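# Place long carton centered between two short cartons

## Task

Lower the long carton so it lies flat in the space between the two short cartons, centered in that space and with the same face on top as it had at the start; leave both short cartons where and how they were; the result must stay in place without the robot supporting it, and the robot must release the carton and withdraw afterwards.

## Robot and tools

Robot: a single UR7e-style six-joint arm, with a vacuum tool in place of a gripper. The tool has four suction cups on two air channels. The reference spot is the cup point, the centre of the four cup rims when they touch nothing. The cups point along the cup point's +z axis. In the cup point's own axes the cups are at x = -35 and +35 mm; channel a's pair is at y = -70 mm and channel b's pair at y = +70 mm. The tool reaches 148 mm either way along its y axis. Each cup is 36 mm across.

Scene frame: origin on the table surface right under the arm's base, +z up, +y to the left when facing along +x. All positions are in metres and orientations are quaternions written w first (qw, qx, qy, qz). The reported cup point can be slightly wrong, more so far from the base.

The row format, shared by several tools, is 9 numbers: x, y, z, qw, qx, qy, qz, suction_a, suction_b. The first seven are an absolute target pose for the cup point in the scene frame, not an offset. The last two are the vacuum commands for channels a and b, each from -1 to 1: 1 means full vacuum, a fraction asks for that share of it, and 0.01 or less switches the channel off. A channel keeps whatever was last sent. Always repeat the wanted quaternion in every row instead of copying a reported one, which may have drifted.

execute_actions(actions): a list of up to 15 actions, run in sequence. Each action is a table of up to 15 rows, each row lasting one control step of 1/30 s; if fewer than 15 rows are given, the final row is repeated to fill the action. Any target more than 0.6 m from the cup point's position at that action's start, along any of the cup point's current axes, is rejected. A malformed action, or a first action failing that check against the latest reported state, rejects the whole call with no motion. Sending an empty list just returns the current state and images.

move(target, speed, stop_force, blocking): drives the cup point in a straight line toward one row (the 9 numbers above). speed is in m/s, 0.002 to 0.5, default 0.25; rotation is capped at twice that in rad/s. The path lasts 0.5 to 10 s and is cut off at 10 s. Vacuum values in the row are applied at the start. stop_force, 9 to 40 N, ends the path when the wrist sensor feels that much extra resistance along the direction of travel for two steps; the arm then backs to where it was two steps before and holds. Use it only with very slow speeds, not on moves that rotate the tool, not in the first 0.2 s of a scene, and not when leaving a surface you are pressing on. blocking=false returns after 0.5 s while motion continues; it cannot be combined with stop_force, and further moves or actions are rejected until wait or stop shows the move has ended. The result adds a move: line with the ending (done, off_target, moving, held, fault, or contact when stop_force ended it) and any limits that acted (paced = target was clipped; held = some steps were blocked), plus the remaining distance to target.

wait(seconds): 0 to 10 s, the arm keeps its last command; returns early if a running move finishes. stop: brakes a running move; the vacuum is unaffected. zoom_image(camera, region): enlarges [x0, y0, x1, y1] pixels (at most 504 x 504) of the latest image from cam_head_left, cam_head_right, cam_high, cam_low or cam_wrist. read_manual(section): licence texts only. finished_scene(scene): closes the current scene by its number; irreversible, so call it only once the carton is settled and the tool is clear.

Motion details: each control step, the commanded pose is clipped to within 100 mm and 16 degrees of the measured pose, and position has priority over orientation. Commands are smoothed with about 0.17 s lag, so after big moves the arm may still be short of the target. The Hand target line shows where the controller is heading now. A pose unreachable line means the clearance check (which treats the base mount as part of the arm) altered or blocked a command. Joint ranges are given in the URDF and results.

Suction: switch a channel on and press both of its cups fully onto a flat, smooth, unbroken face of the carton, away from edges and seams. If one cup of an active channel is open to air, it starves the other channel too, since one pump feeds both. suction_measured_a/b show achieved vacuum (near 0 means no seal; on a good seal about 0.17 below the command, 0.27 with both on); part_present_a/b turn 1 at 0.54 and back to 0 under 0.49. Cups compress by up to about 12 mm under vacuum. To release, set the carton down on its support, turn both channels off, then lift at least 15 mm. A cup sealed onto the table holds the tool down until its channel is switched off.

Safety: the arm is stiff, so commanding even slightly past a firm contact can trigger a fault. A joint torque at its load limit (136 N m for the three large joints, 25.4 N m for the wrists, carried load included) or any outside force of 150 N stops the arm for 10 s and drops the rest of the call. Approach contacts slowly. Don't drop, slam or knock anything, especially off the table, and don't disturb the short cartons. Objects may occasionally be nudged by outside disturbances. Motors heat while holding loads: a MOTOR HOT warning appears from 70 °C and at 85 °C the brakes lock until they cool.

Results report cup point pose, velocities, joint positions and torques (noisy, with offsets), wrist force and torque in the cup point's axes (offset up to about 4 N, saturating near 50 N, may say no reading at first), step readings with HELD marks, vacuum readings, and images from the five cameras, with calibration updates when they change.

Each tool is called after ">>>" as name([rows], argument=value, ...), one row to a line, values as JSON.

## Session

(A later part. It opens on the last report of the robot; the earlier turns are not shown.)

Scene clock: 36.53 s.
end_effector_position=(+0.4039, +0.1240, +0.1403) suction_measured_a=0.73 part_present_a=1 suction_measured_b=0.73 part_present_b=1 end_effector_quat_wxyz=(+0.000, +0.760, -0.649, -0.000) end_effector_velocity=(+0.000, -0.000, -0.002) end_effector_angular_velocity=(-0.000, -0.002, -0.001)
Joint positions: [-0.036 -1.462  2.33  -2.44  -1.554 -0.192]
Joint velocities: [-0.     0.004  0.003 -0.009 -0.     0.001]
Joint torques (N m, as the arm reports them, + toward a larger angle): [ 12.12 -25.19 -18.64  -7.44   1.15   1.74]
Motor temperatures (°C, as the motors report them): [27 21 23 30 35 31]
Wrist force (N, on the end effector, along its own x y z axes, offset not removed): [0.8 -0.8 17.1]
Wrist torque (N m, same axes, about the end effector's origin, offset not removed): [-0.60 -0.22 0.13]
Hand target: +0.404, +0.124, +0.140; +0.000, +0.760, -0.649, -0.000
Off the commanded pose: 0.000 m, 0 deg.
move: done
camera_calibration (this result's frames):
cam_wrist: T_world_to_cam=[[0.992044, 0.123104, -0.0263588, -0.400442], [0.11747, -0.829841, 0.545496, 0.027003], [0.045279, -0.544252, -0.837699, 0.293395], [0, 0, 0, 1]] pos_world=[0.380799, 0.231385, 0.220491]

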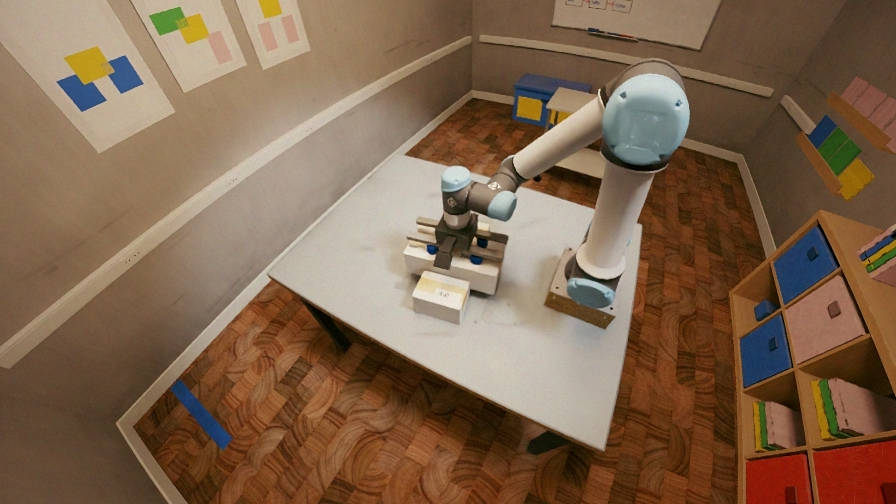

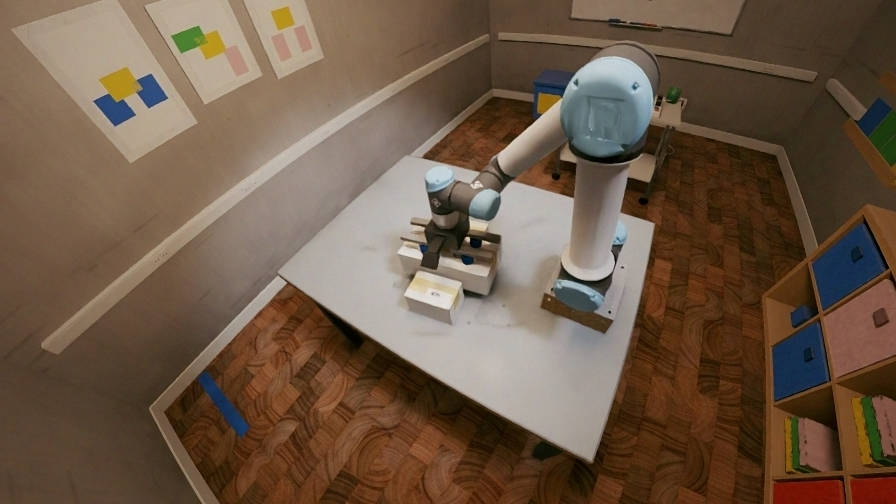

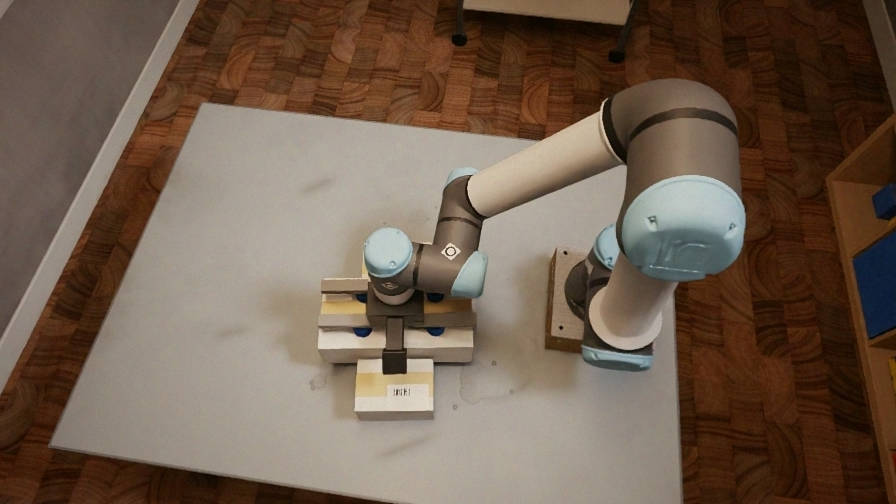

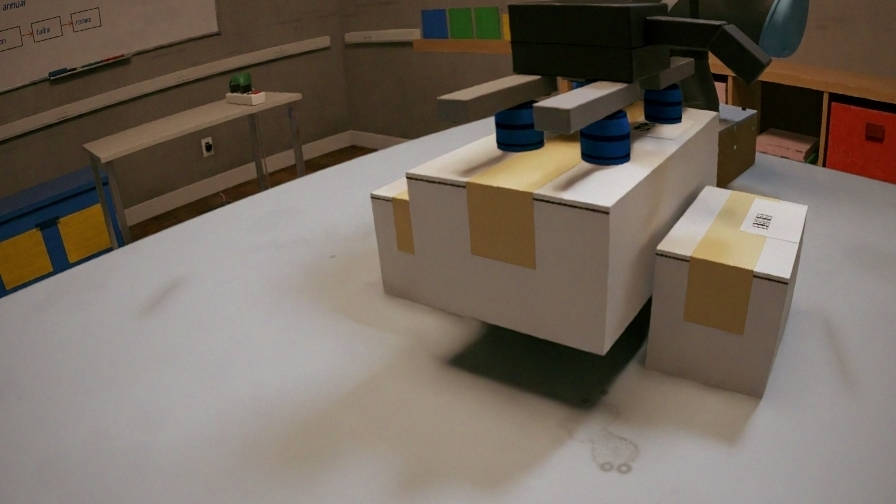

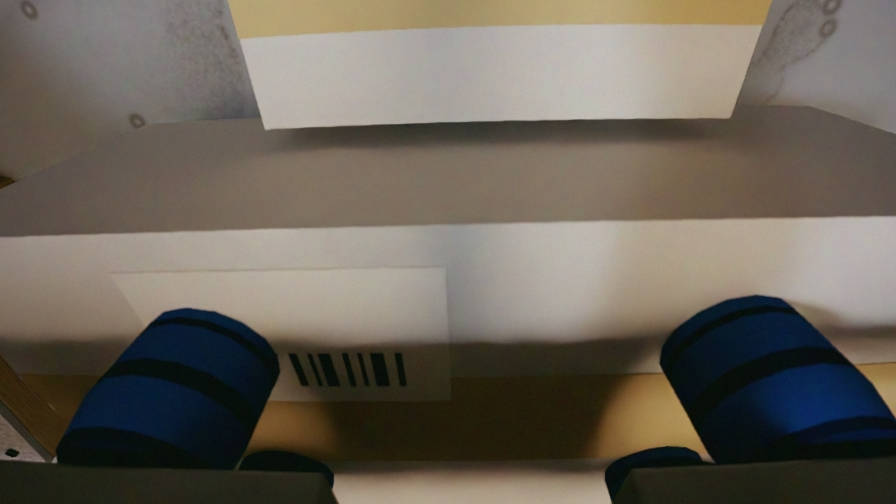

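Clear so far. Descend to just above rest.

>>> move(target=[0.404,0.124,0.098,0,-0.76,0.649,0,1,1], speed=0.03)

Scene clock: 39.37 s.
end_effector_position=(+0.4040, +0.1240, +0.0983) suction_measured_a=0.73 part_present_a=1 suction_measured_b=0.73 part_present_b=1 end_effector_quat_wxyz=(+0.000, +0.760, -0.649, -0.000) end_effector_velocity=(-0.001, -0.000, -0.003) end_effector_angular_velocity=(-0.000, +0.002, -0.001)
Joint positions: [-0.034 -1.35   2.366 -2.588 -1.554 -0.19 ]
Joint velocities: [-0.001  0.008  0.003 -0.009 -0.     0.   ]
Joint torques (N m, as the arm reports them, + toward a larger angle): [ 11.5  -23.88 -13.98  -7.56   0.45   1.7 ]
Motor temperatures (°C, as the motors report them): [27 21 23 30 35 31]
Wrist force (N, on the end effector, along its own x y z axes, offset not removed): [0.3 -1.6 18.4]
Wrist torque (N m, same axes, about the end effector's origin, offset not removed): [-0.71 -0.11 0.22]
Hand target: +0.404, +0.124, +0.098; +0.000, +0.760, -0.649, -0.000
Off the commanded pose: 0.000 m, 0 deg.
move: done
camera_calibration (this result's frames):
cam_wrist: T_world_to_cam=[[0.992044, 0.123104, -0.0263624, -0.401568], [0.117472, -0.829841, 0.545494, 0.0499139], [0.0452759, -0.54425, -0.8377, 0.258207], [0, 0, 0, 1]] pos_world=[0.380819, 0.231384, 0.178486]

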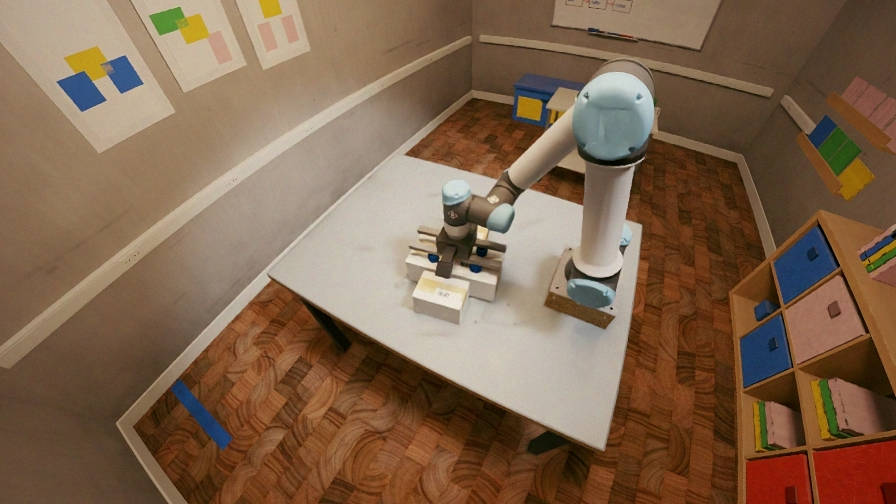

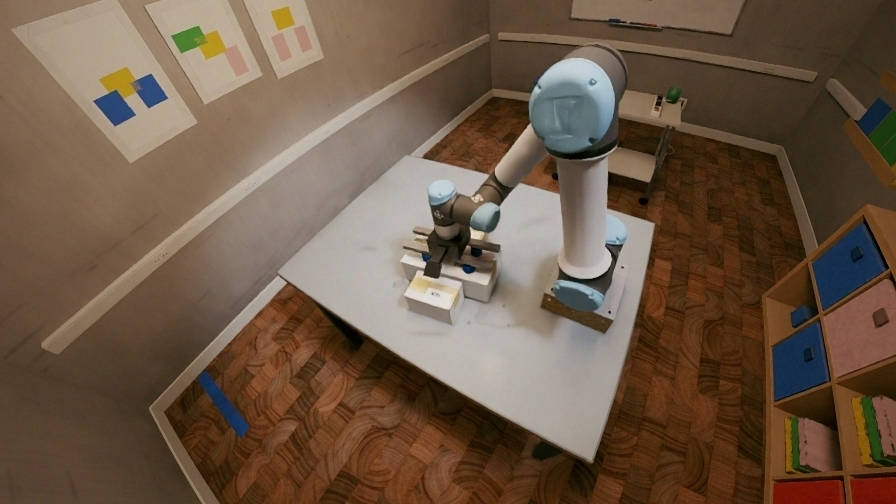

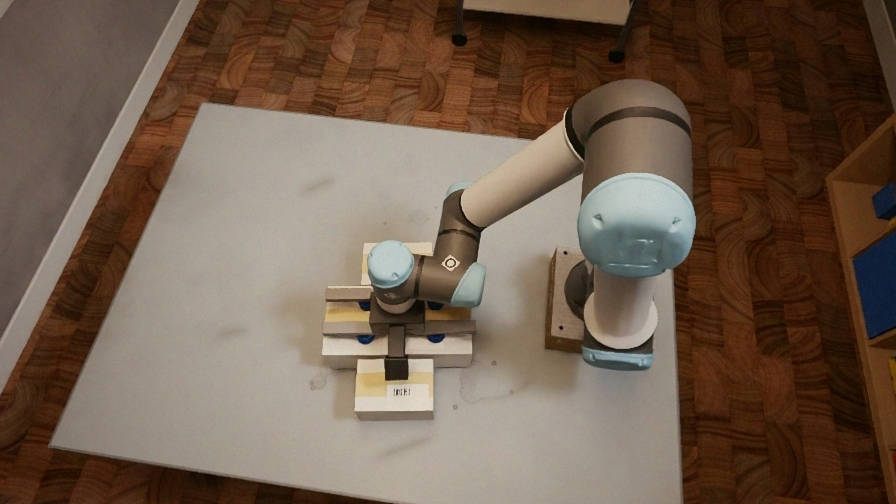

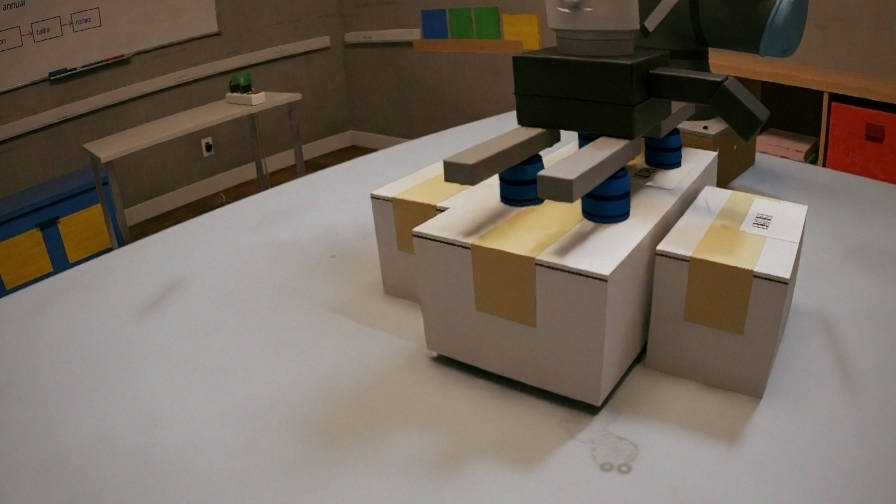

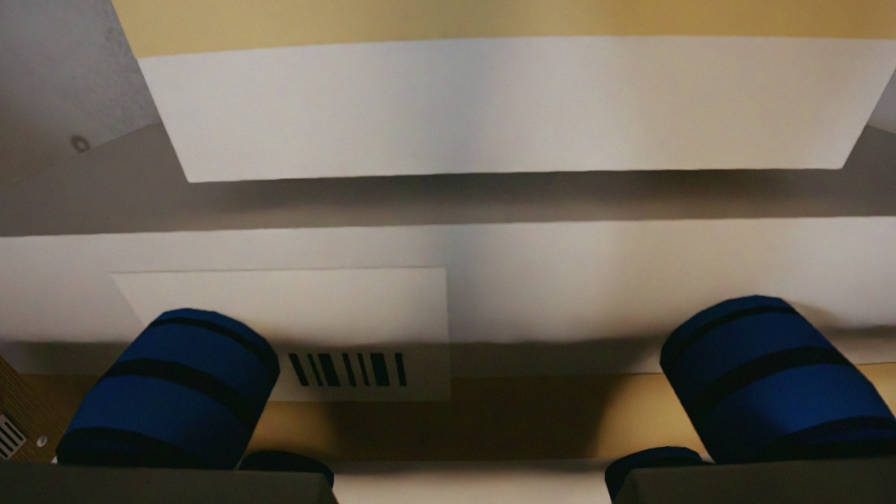

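>>> move(target=[0.404,0.126,0.092,0,-0.76,0.649,0,1,1], speed=0.01)

>>> execute_actions([
  [[0.404,0.126,0.092,0,-0.76,0.649,0,0,0]],
  [[0.404,0.126,0.095,0,-0.76,0.649,0,0,0]],
])

>>> move(target=[0.404,0.126,0.35,0,-0.76,0.649,0,0,0])

Scene clock: 42.57 s.
end_effector_position=(+0.4040, +0.1259, +0.0923) suction_measured_a=0.73 part_present_a=1 suction_measured_b=0.73 part_present_b=1 end_effector_quat_wxyz=(+0.000, +0.760, -0.649, -0.000) end_effector_velocity=(+0.001, +0.001, -0.001) end_effector_angular_velocity=(-0.000, -0.003, +0.000)
Joint positions: [-0.029 -1.331  2.368 -2.609 -1.554 -0.185]
Joint velocities: [ 0.002  0.005  0.    -0.008 -0.     0.002]
Joint torques (N m, as the arm reports them, + toward a larger angle): [ 12.81 -26.05 -12.65  -6.89  -1.03   1.06]
Motor temperatures (°C, as the motors report them): [27 21 23 30 35 31]
Wrist force (N, on the end effector, along its own x y z axes, offset not removed): [0.7 -1.5 18.2]
Wrist torque (N m, same axes, about the end effector's origin, offset not removed): [-0.66 -0.23 0.06]
Hand target: +0.404, +0.126, +0.092; +0.000, +0.760, -0.649, -0.000
Off the commanded pose: 0.000 m, 0 deg.
move: done
camera_calibration (this result's frames):
cam_wrist: T_world_to_cam=[[0.992044, 0.123107, -0.0263479, -0.401996], [0.117467, -0.829843, 0.545492, 0.0547959], [0.0452894, -0.544247, -0.837701, 0.254171], [0, 0, 0, 1]] pos_world=[0.38085, 0.233293, 0.172437]

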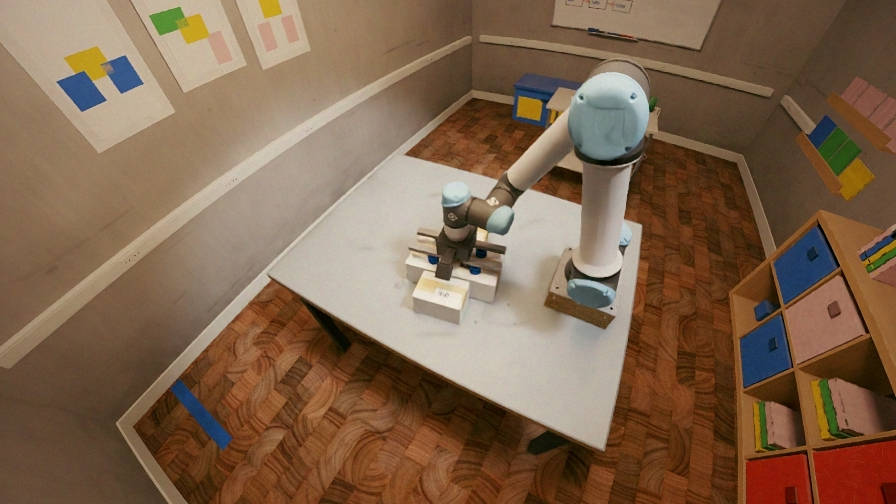

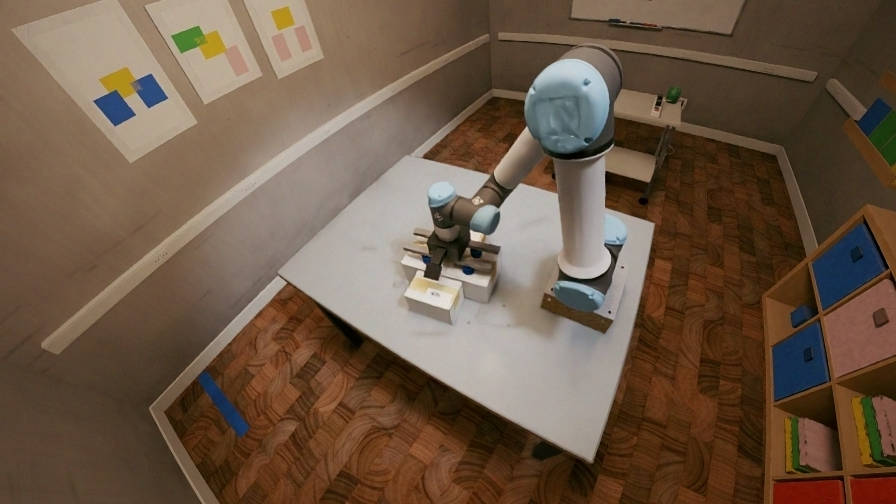

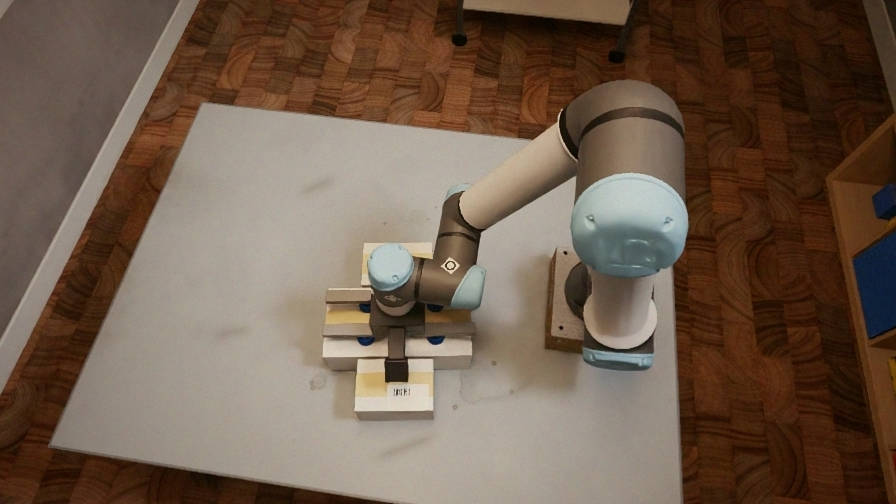

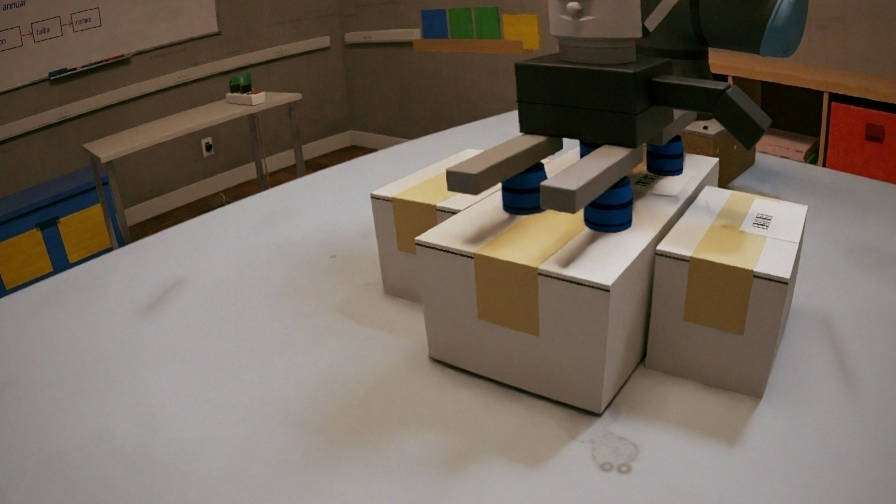

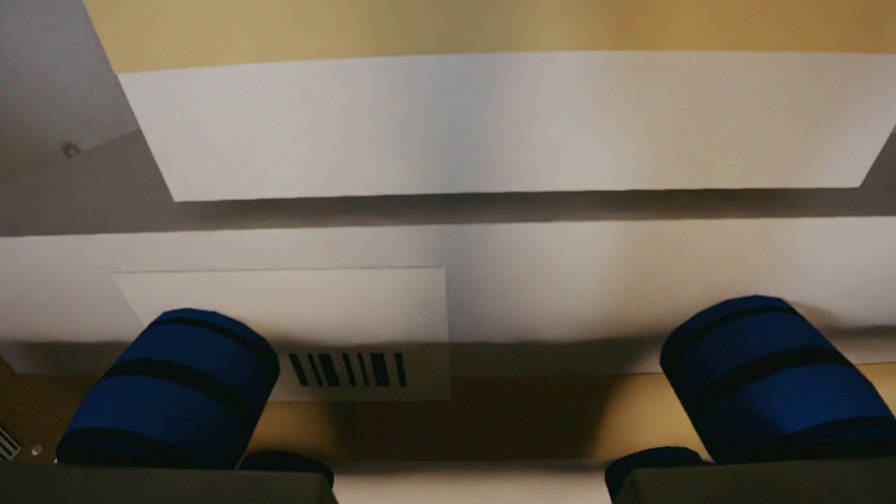

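Scene clock: 43.57 s.
end_effector_position=(+0.4040, +0.1260, +0.0949) suction_measured_a=0.00 part_present_a=0 suction_measured_b=0.00 part_present_b=0 end_effector_quat_wxyz=(+0.000, +0.760, -0.649, -0.000) end_effector_velocity=(+0.000, -0.000, +0.001) end_effector_angular_velocity=(-0.001, -0.001, -0.000)
Joint positions: [-0.029 -1.339  2.367 -2.6   -1.555 -0.185]
Joint velocities: [ 0.    -0.002 -0.001  0.002 -0.001  0.001]
Joint torques (N m, as the arm reports them, + toward a larger angle): [ -1.89 -25.05 -19.18   0.14  -1.1   -2.03]
Motor temperatures (°C, as the motors report them): [27 21 23 30 35 31]
Wrist force (N, on the end effector, along its own x y z axes, offset not removed): [2.7 5.7 -26.8]
Wrist torque (N m, same axes, about the end effector's origin, offset not removed): [0.30 -0.47 0.09]
Hand target: +0.404, +0.126, +0.095; -0.000, +0.760, -0.649, +0.000
Off the commanded pose: 0.000 m, 0 deg.
Step readings (end_effector_position; steps 1 to 15: 1st action; 16 to 30: 2nd action):
0: (+0.4040, +0.1259, +0.0923)
1: (+0.4040, +0.1259, +0.0922)
2: (+0.4040, +0.1259, +0.0922)
4: (+0.4041, +0.1260, +0.0922)
8: (+0.4041, +0.1260, +0.0922)
15: (+0.4041, +0.1260, +0.0921)
16: (+0.4041, +0.1260, +0.0921)
17: (+0.4039, +0.1260, +0.0923)
19: (+0.4039, +0.1260, +0.0932)
23: (+0.4039, +0.1260, +0.0943)
30: end_effector_position above
camera_calibration (this result's frames):
cam_wrist: T_world_to_cam=[[0.992041, 0.123107, -0.0264388, -0.401908], [0.117516, -0.829836, 0.545493, 0.0534758], [0.0452139, -0.544258, -0.837699, 0.256453], [0, 0, 0, 1]] pos_world=[0.38083, 0.23343, 0.175034]

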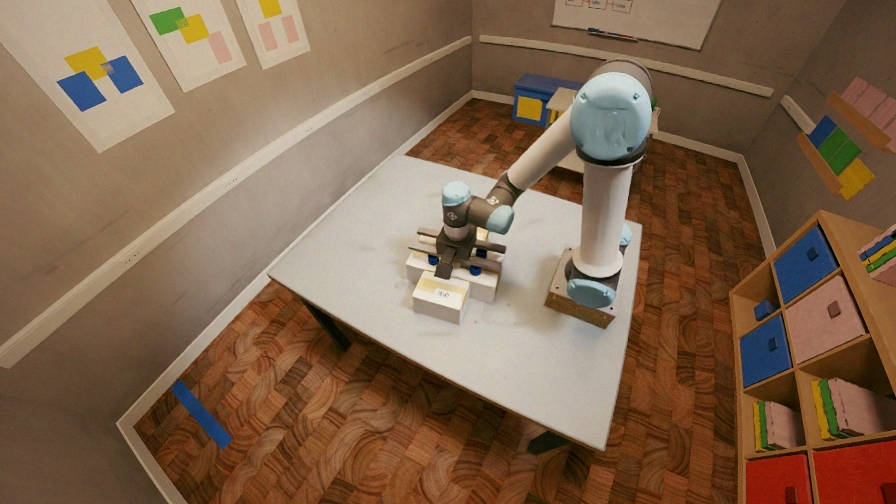

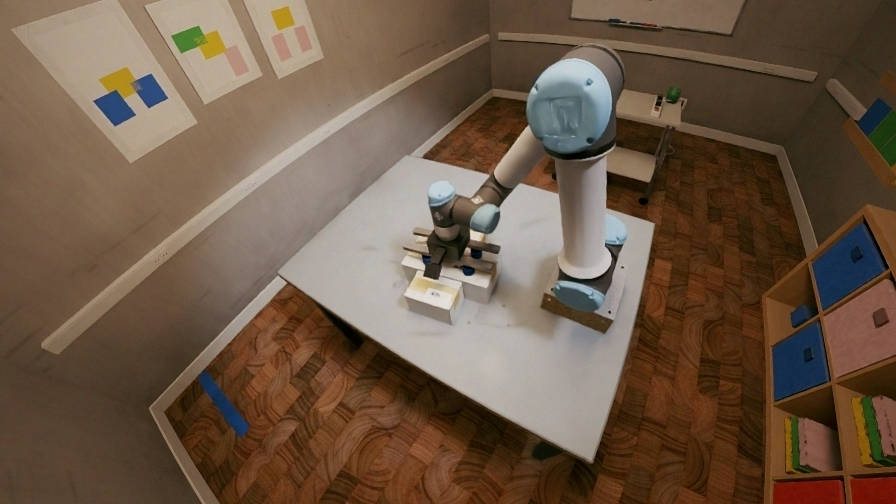

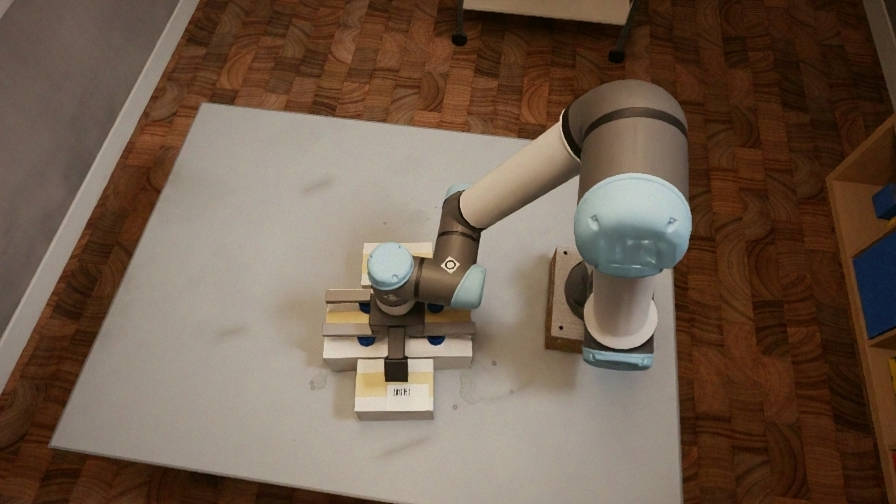

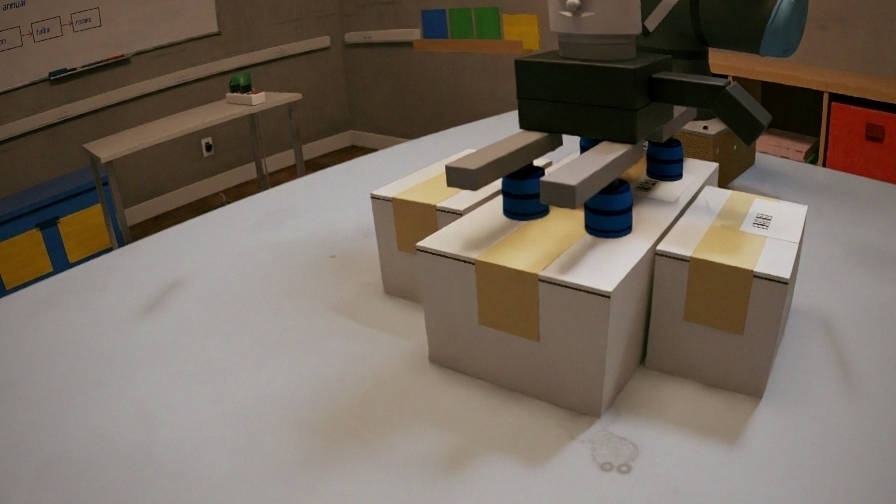

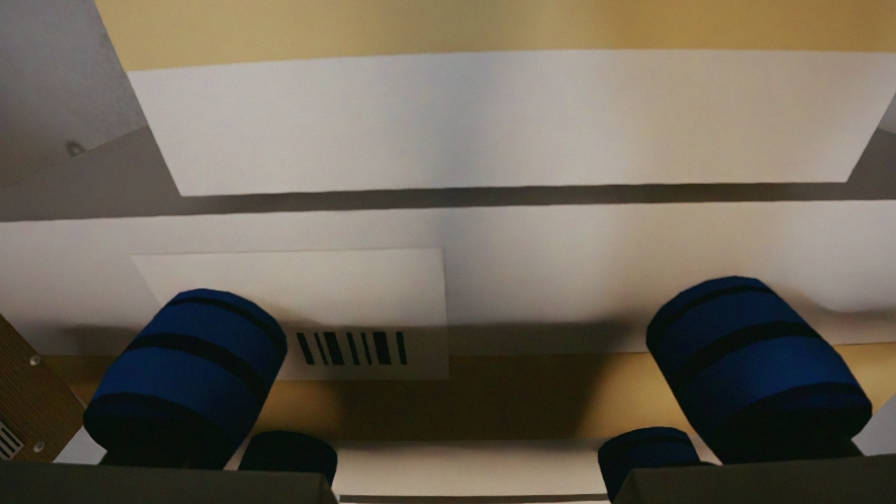

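Scene clock: 45.27 s.
end_effector_position=(+0.4042, +0.1260, +0.3496) suction_measured_a=0.00 part_present_a=0 suction_measured_b=0.00 part_present_b=0 end_effector_quat_wxyz=(-0.000, +0.760, -0.649, +0.000) end_effector_velocity=(+0.000, -0.000, +0.002) end_effector_angular_velocity=(-0.001, +0.003, +0.002)
Joint positions: [-0.039 -1.77   1.986 -1.788 -1.554 -0.195]
Joint velocities: [-0.     0.001 -0.007  0.009 -0.001 -0.002]
Joint torques (N m, as the arm reports them, + toward a larger angle): [-11.85 -26.53 -35.18  -1.13  -1.51  -2.09]
Motor temperatures (°C, as the motors report them): [27 21 23 30 35 31]
Wrist force (N, on the end effector, along its own x y z axes, offset not removed): [1.1 -0.5 1.3]
Wrist torque (N m, same axes, about the end effector's origin, offset not removed): [0.02 -0.26 0.08]
Hand target: +0.404, +0.126, +0.350; -0.000, +0.760, -0.649, +0.000
Off the commanded pose: 0.000 m, 0 deg.
move: done
camera_calibration (this result's frames):
cam_wrist: T_world_to_cam=[[0.992052, 0.123099, -0.026059, -0.395553], [0.1173, -0.829841, 0.545532, -0.0854517], [0.0455293, -0.544253, -0.837685, 0.469658], [0, 0, 0, 1]] pos_world=[0.38105, 0.233393, 0.429735]

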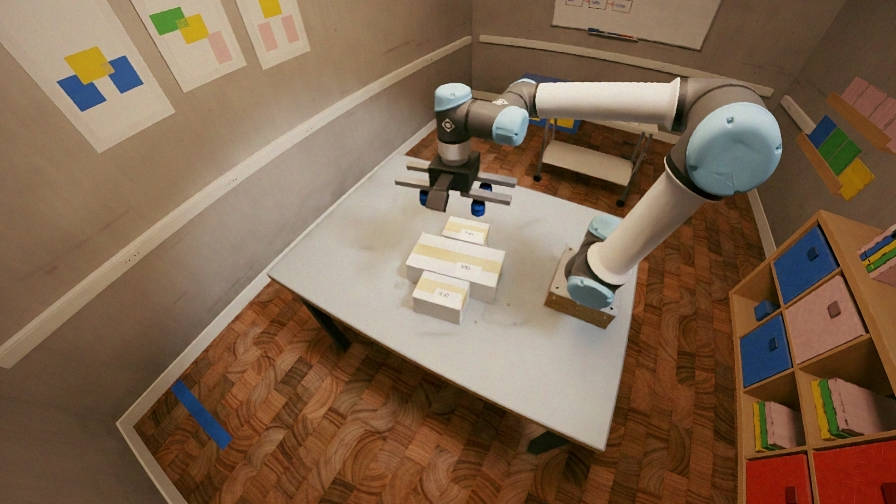

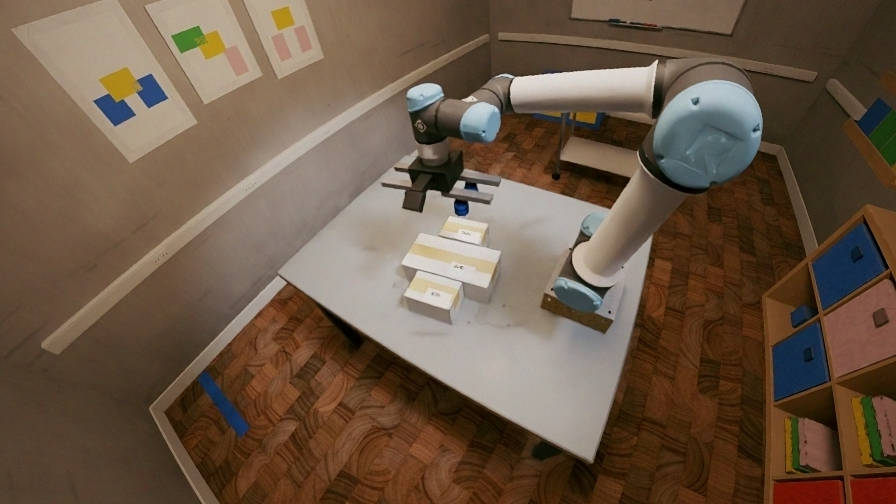

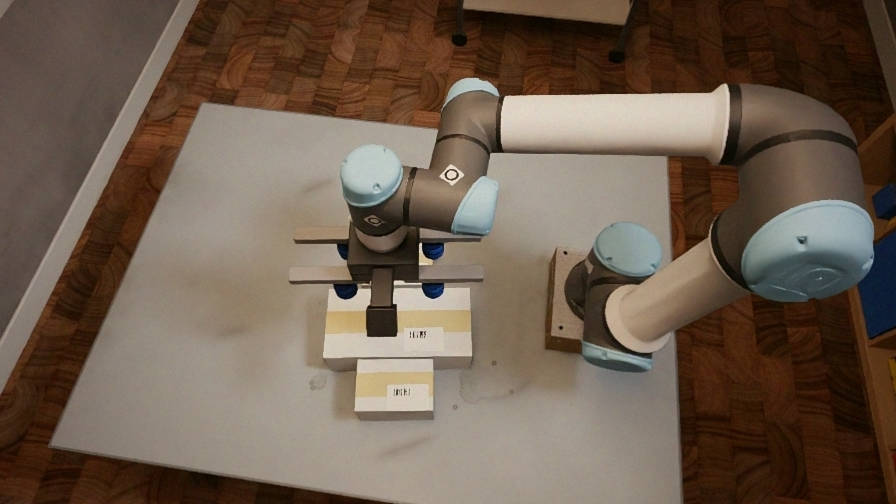

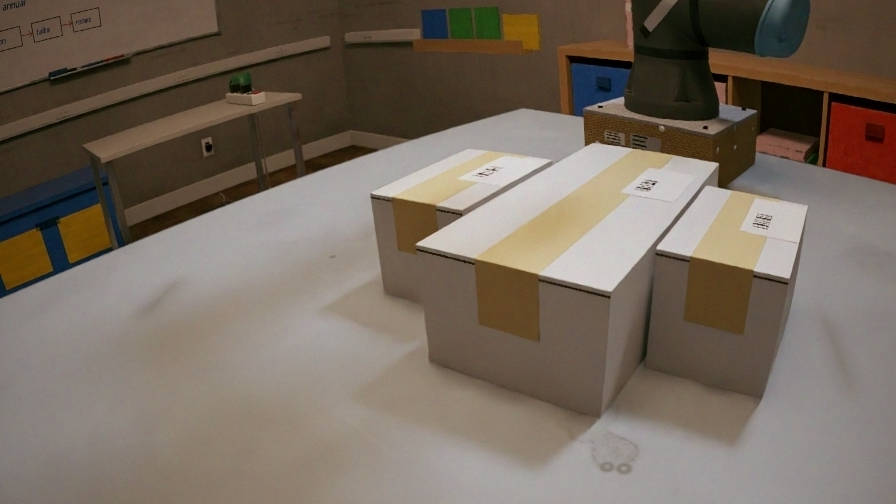

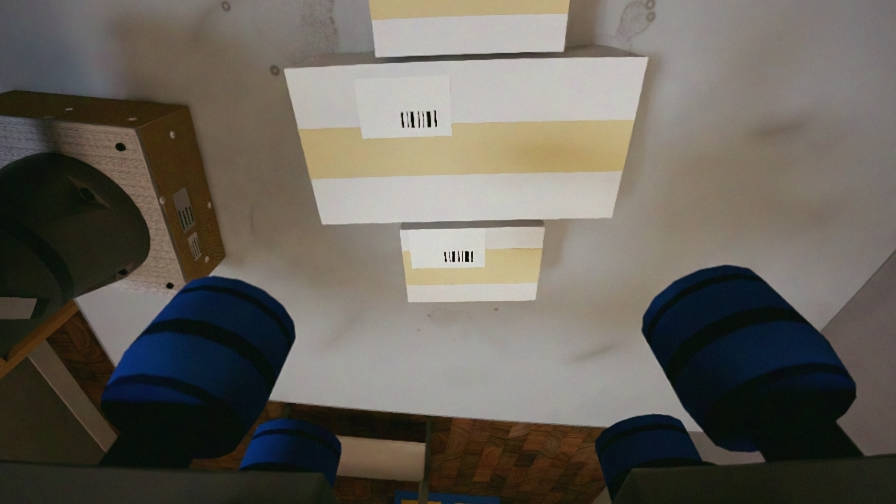

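>>> execute_actions(actions=[])

>>> finished_scene(scene=2)

Scene clock: 47.63 s.
end_effector_position=(+0.4042, +0.1260, +0.3499) suction_measured_a=0.00 part_present_a=0 suction_measured_b=0.00 part_present_b=0 end_effector_quat_wxyz=(-0.000, +0.760, -0.649, +0.000) end_effector_velocity=(-0.000, -0.000, +0.000) end_effector_angular_velocity=(-0.001, -0.001, -0.002)
Joint positions: [-0.039 -1.77   1.986 -1.787 -1.555 -0.195]
Joint velocities: [-0.    -0.001 -0.     0.    -0.001  0.001]
Joint torques (N m, as the arm reports them, + toward a larger angle): [-11.01 -26.82 -36.93  -1.24  -1.52  -2.15]
Motor temperatures (°C, as the motors report them): [27 21 23 30 35 31]
Wrist force (N, on the end effector, along its own x y z axes, offset not removed): [0.4 -0.6 1.9]
Wrist torque (N m, same axes, about the end effector's origin, offset not removed): [-0.04 -0.23 0.14]
Hand target: +0.404, +0.126, +0.350; -0.000, +0.760, -0.649, +0.000
Off the commanded pose: 0.000 m, 0 deg.
camera_calibration (this result's frames):
cam_wrist: T_world_to_cam=[[0.992045, 0.123103, -0.0263078, -0.395448], [0.11744, -0.829831, 0.545516, -0.0856682], [0.0453233, -0.544266, -0.837687, 0.469964], [0, 0, 0, 1]] pos_world=[0.381063, 0.233376, 0.430013]

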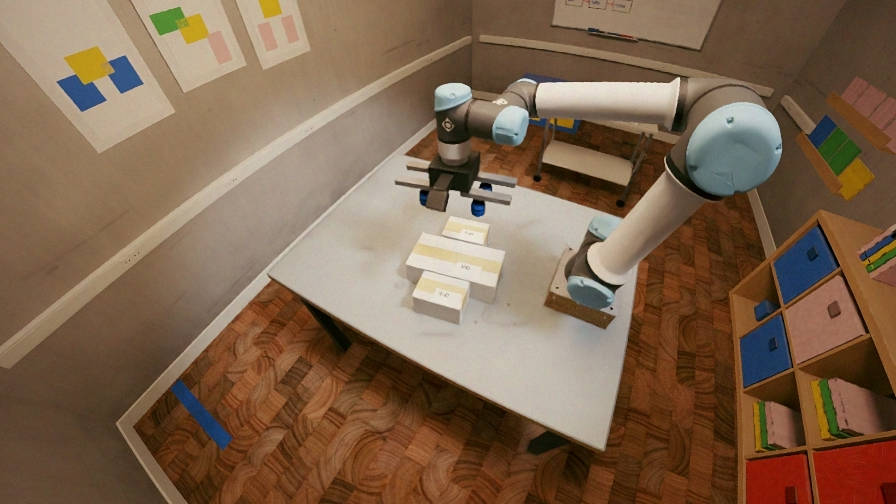

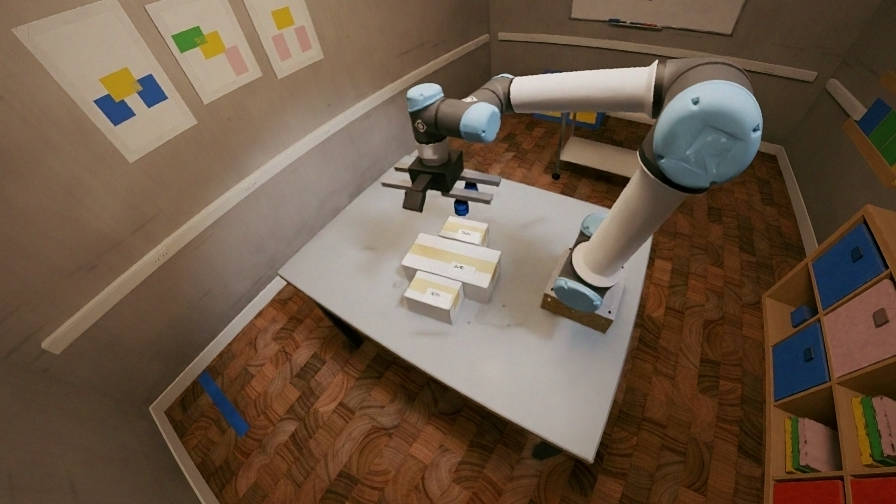

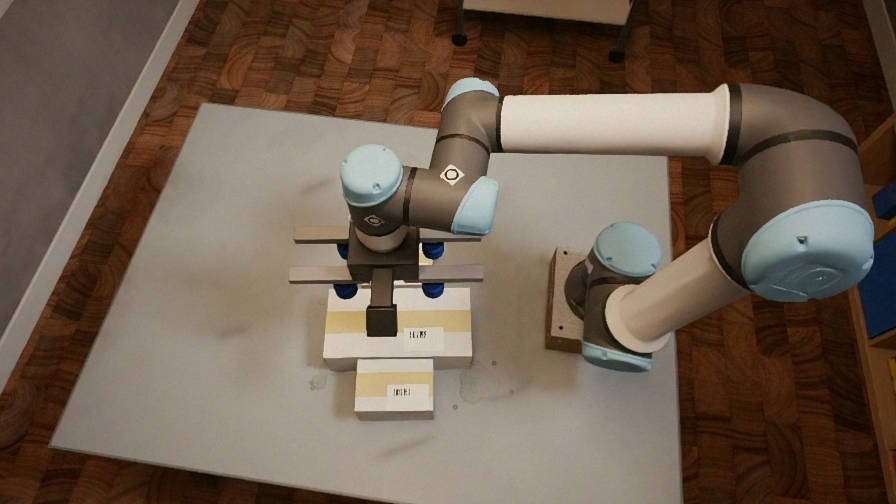

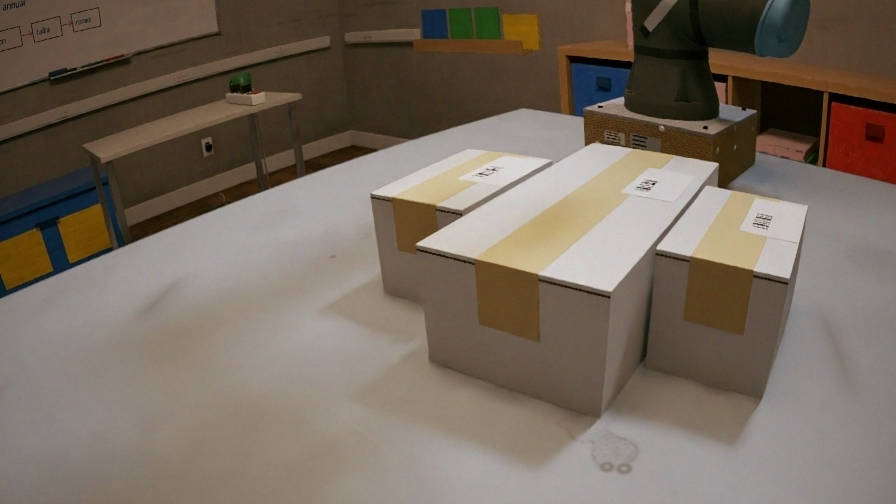

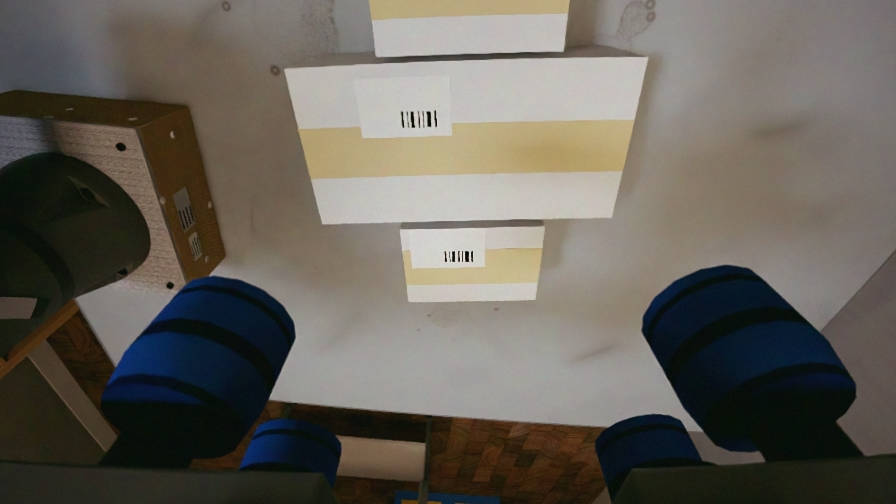

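The scene is finished: the task was done.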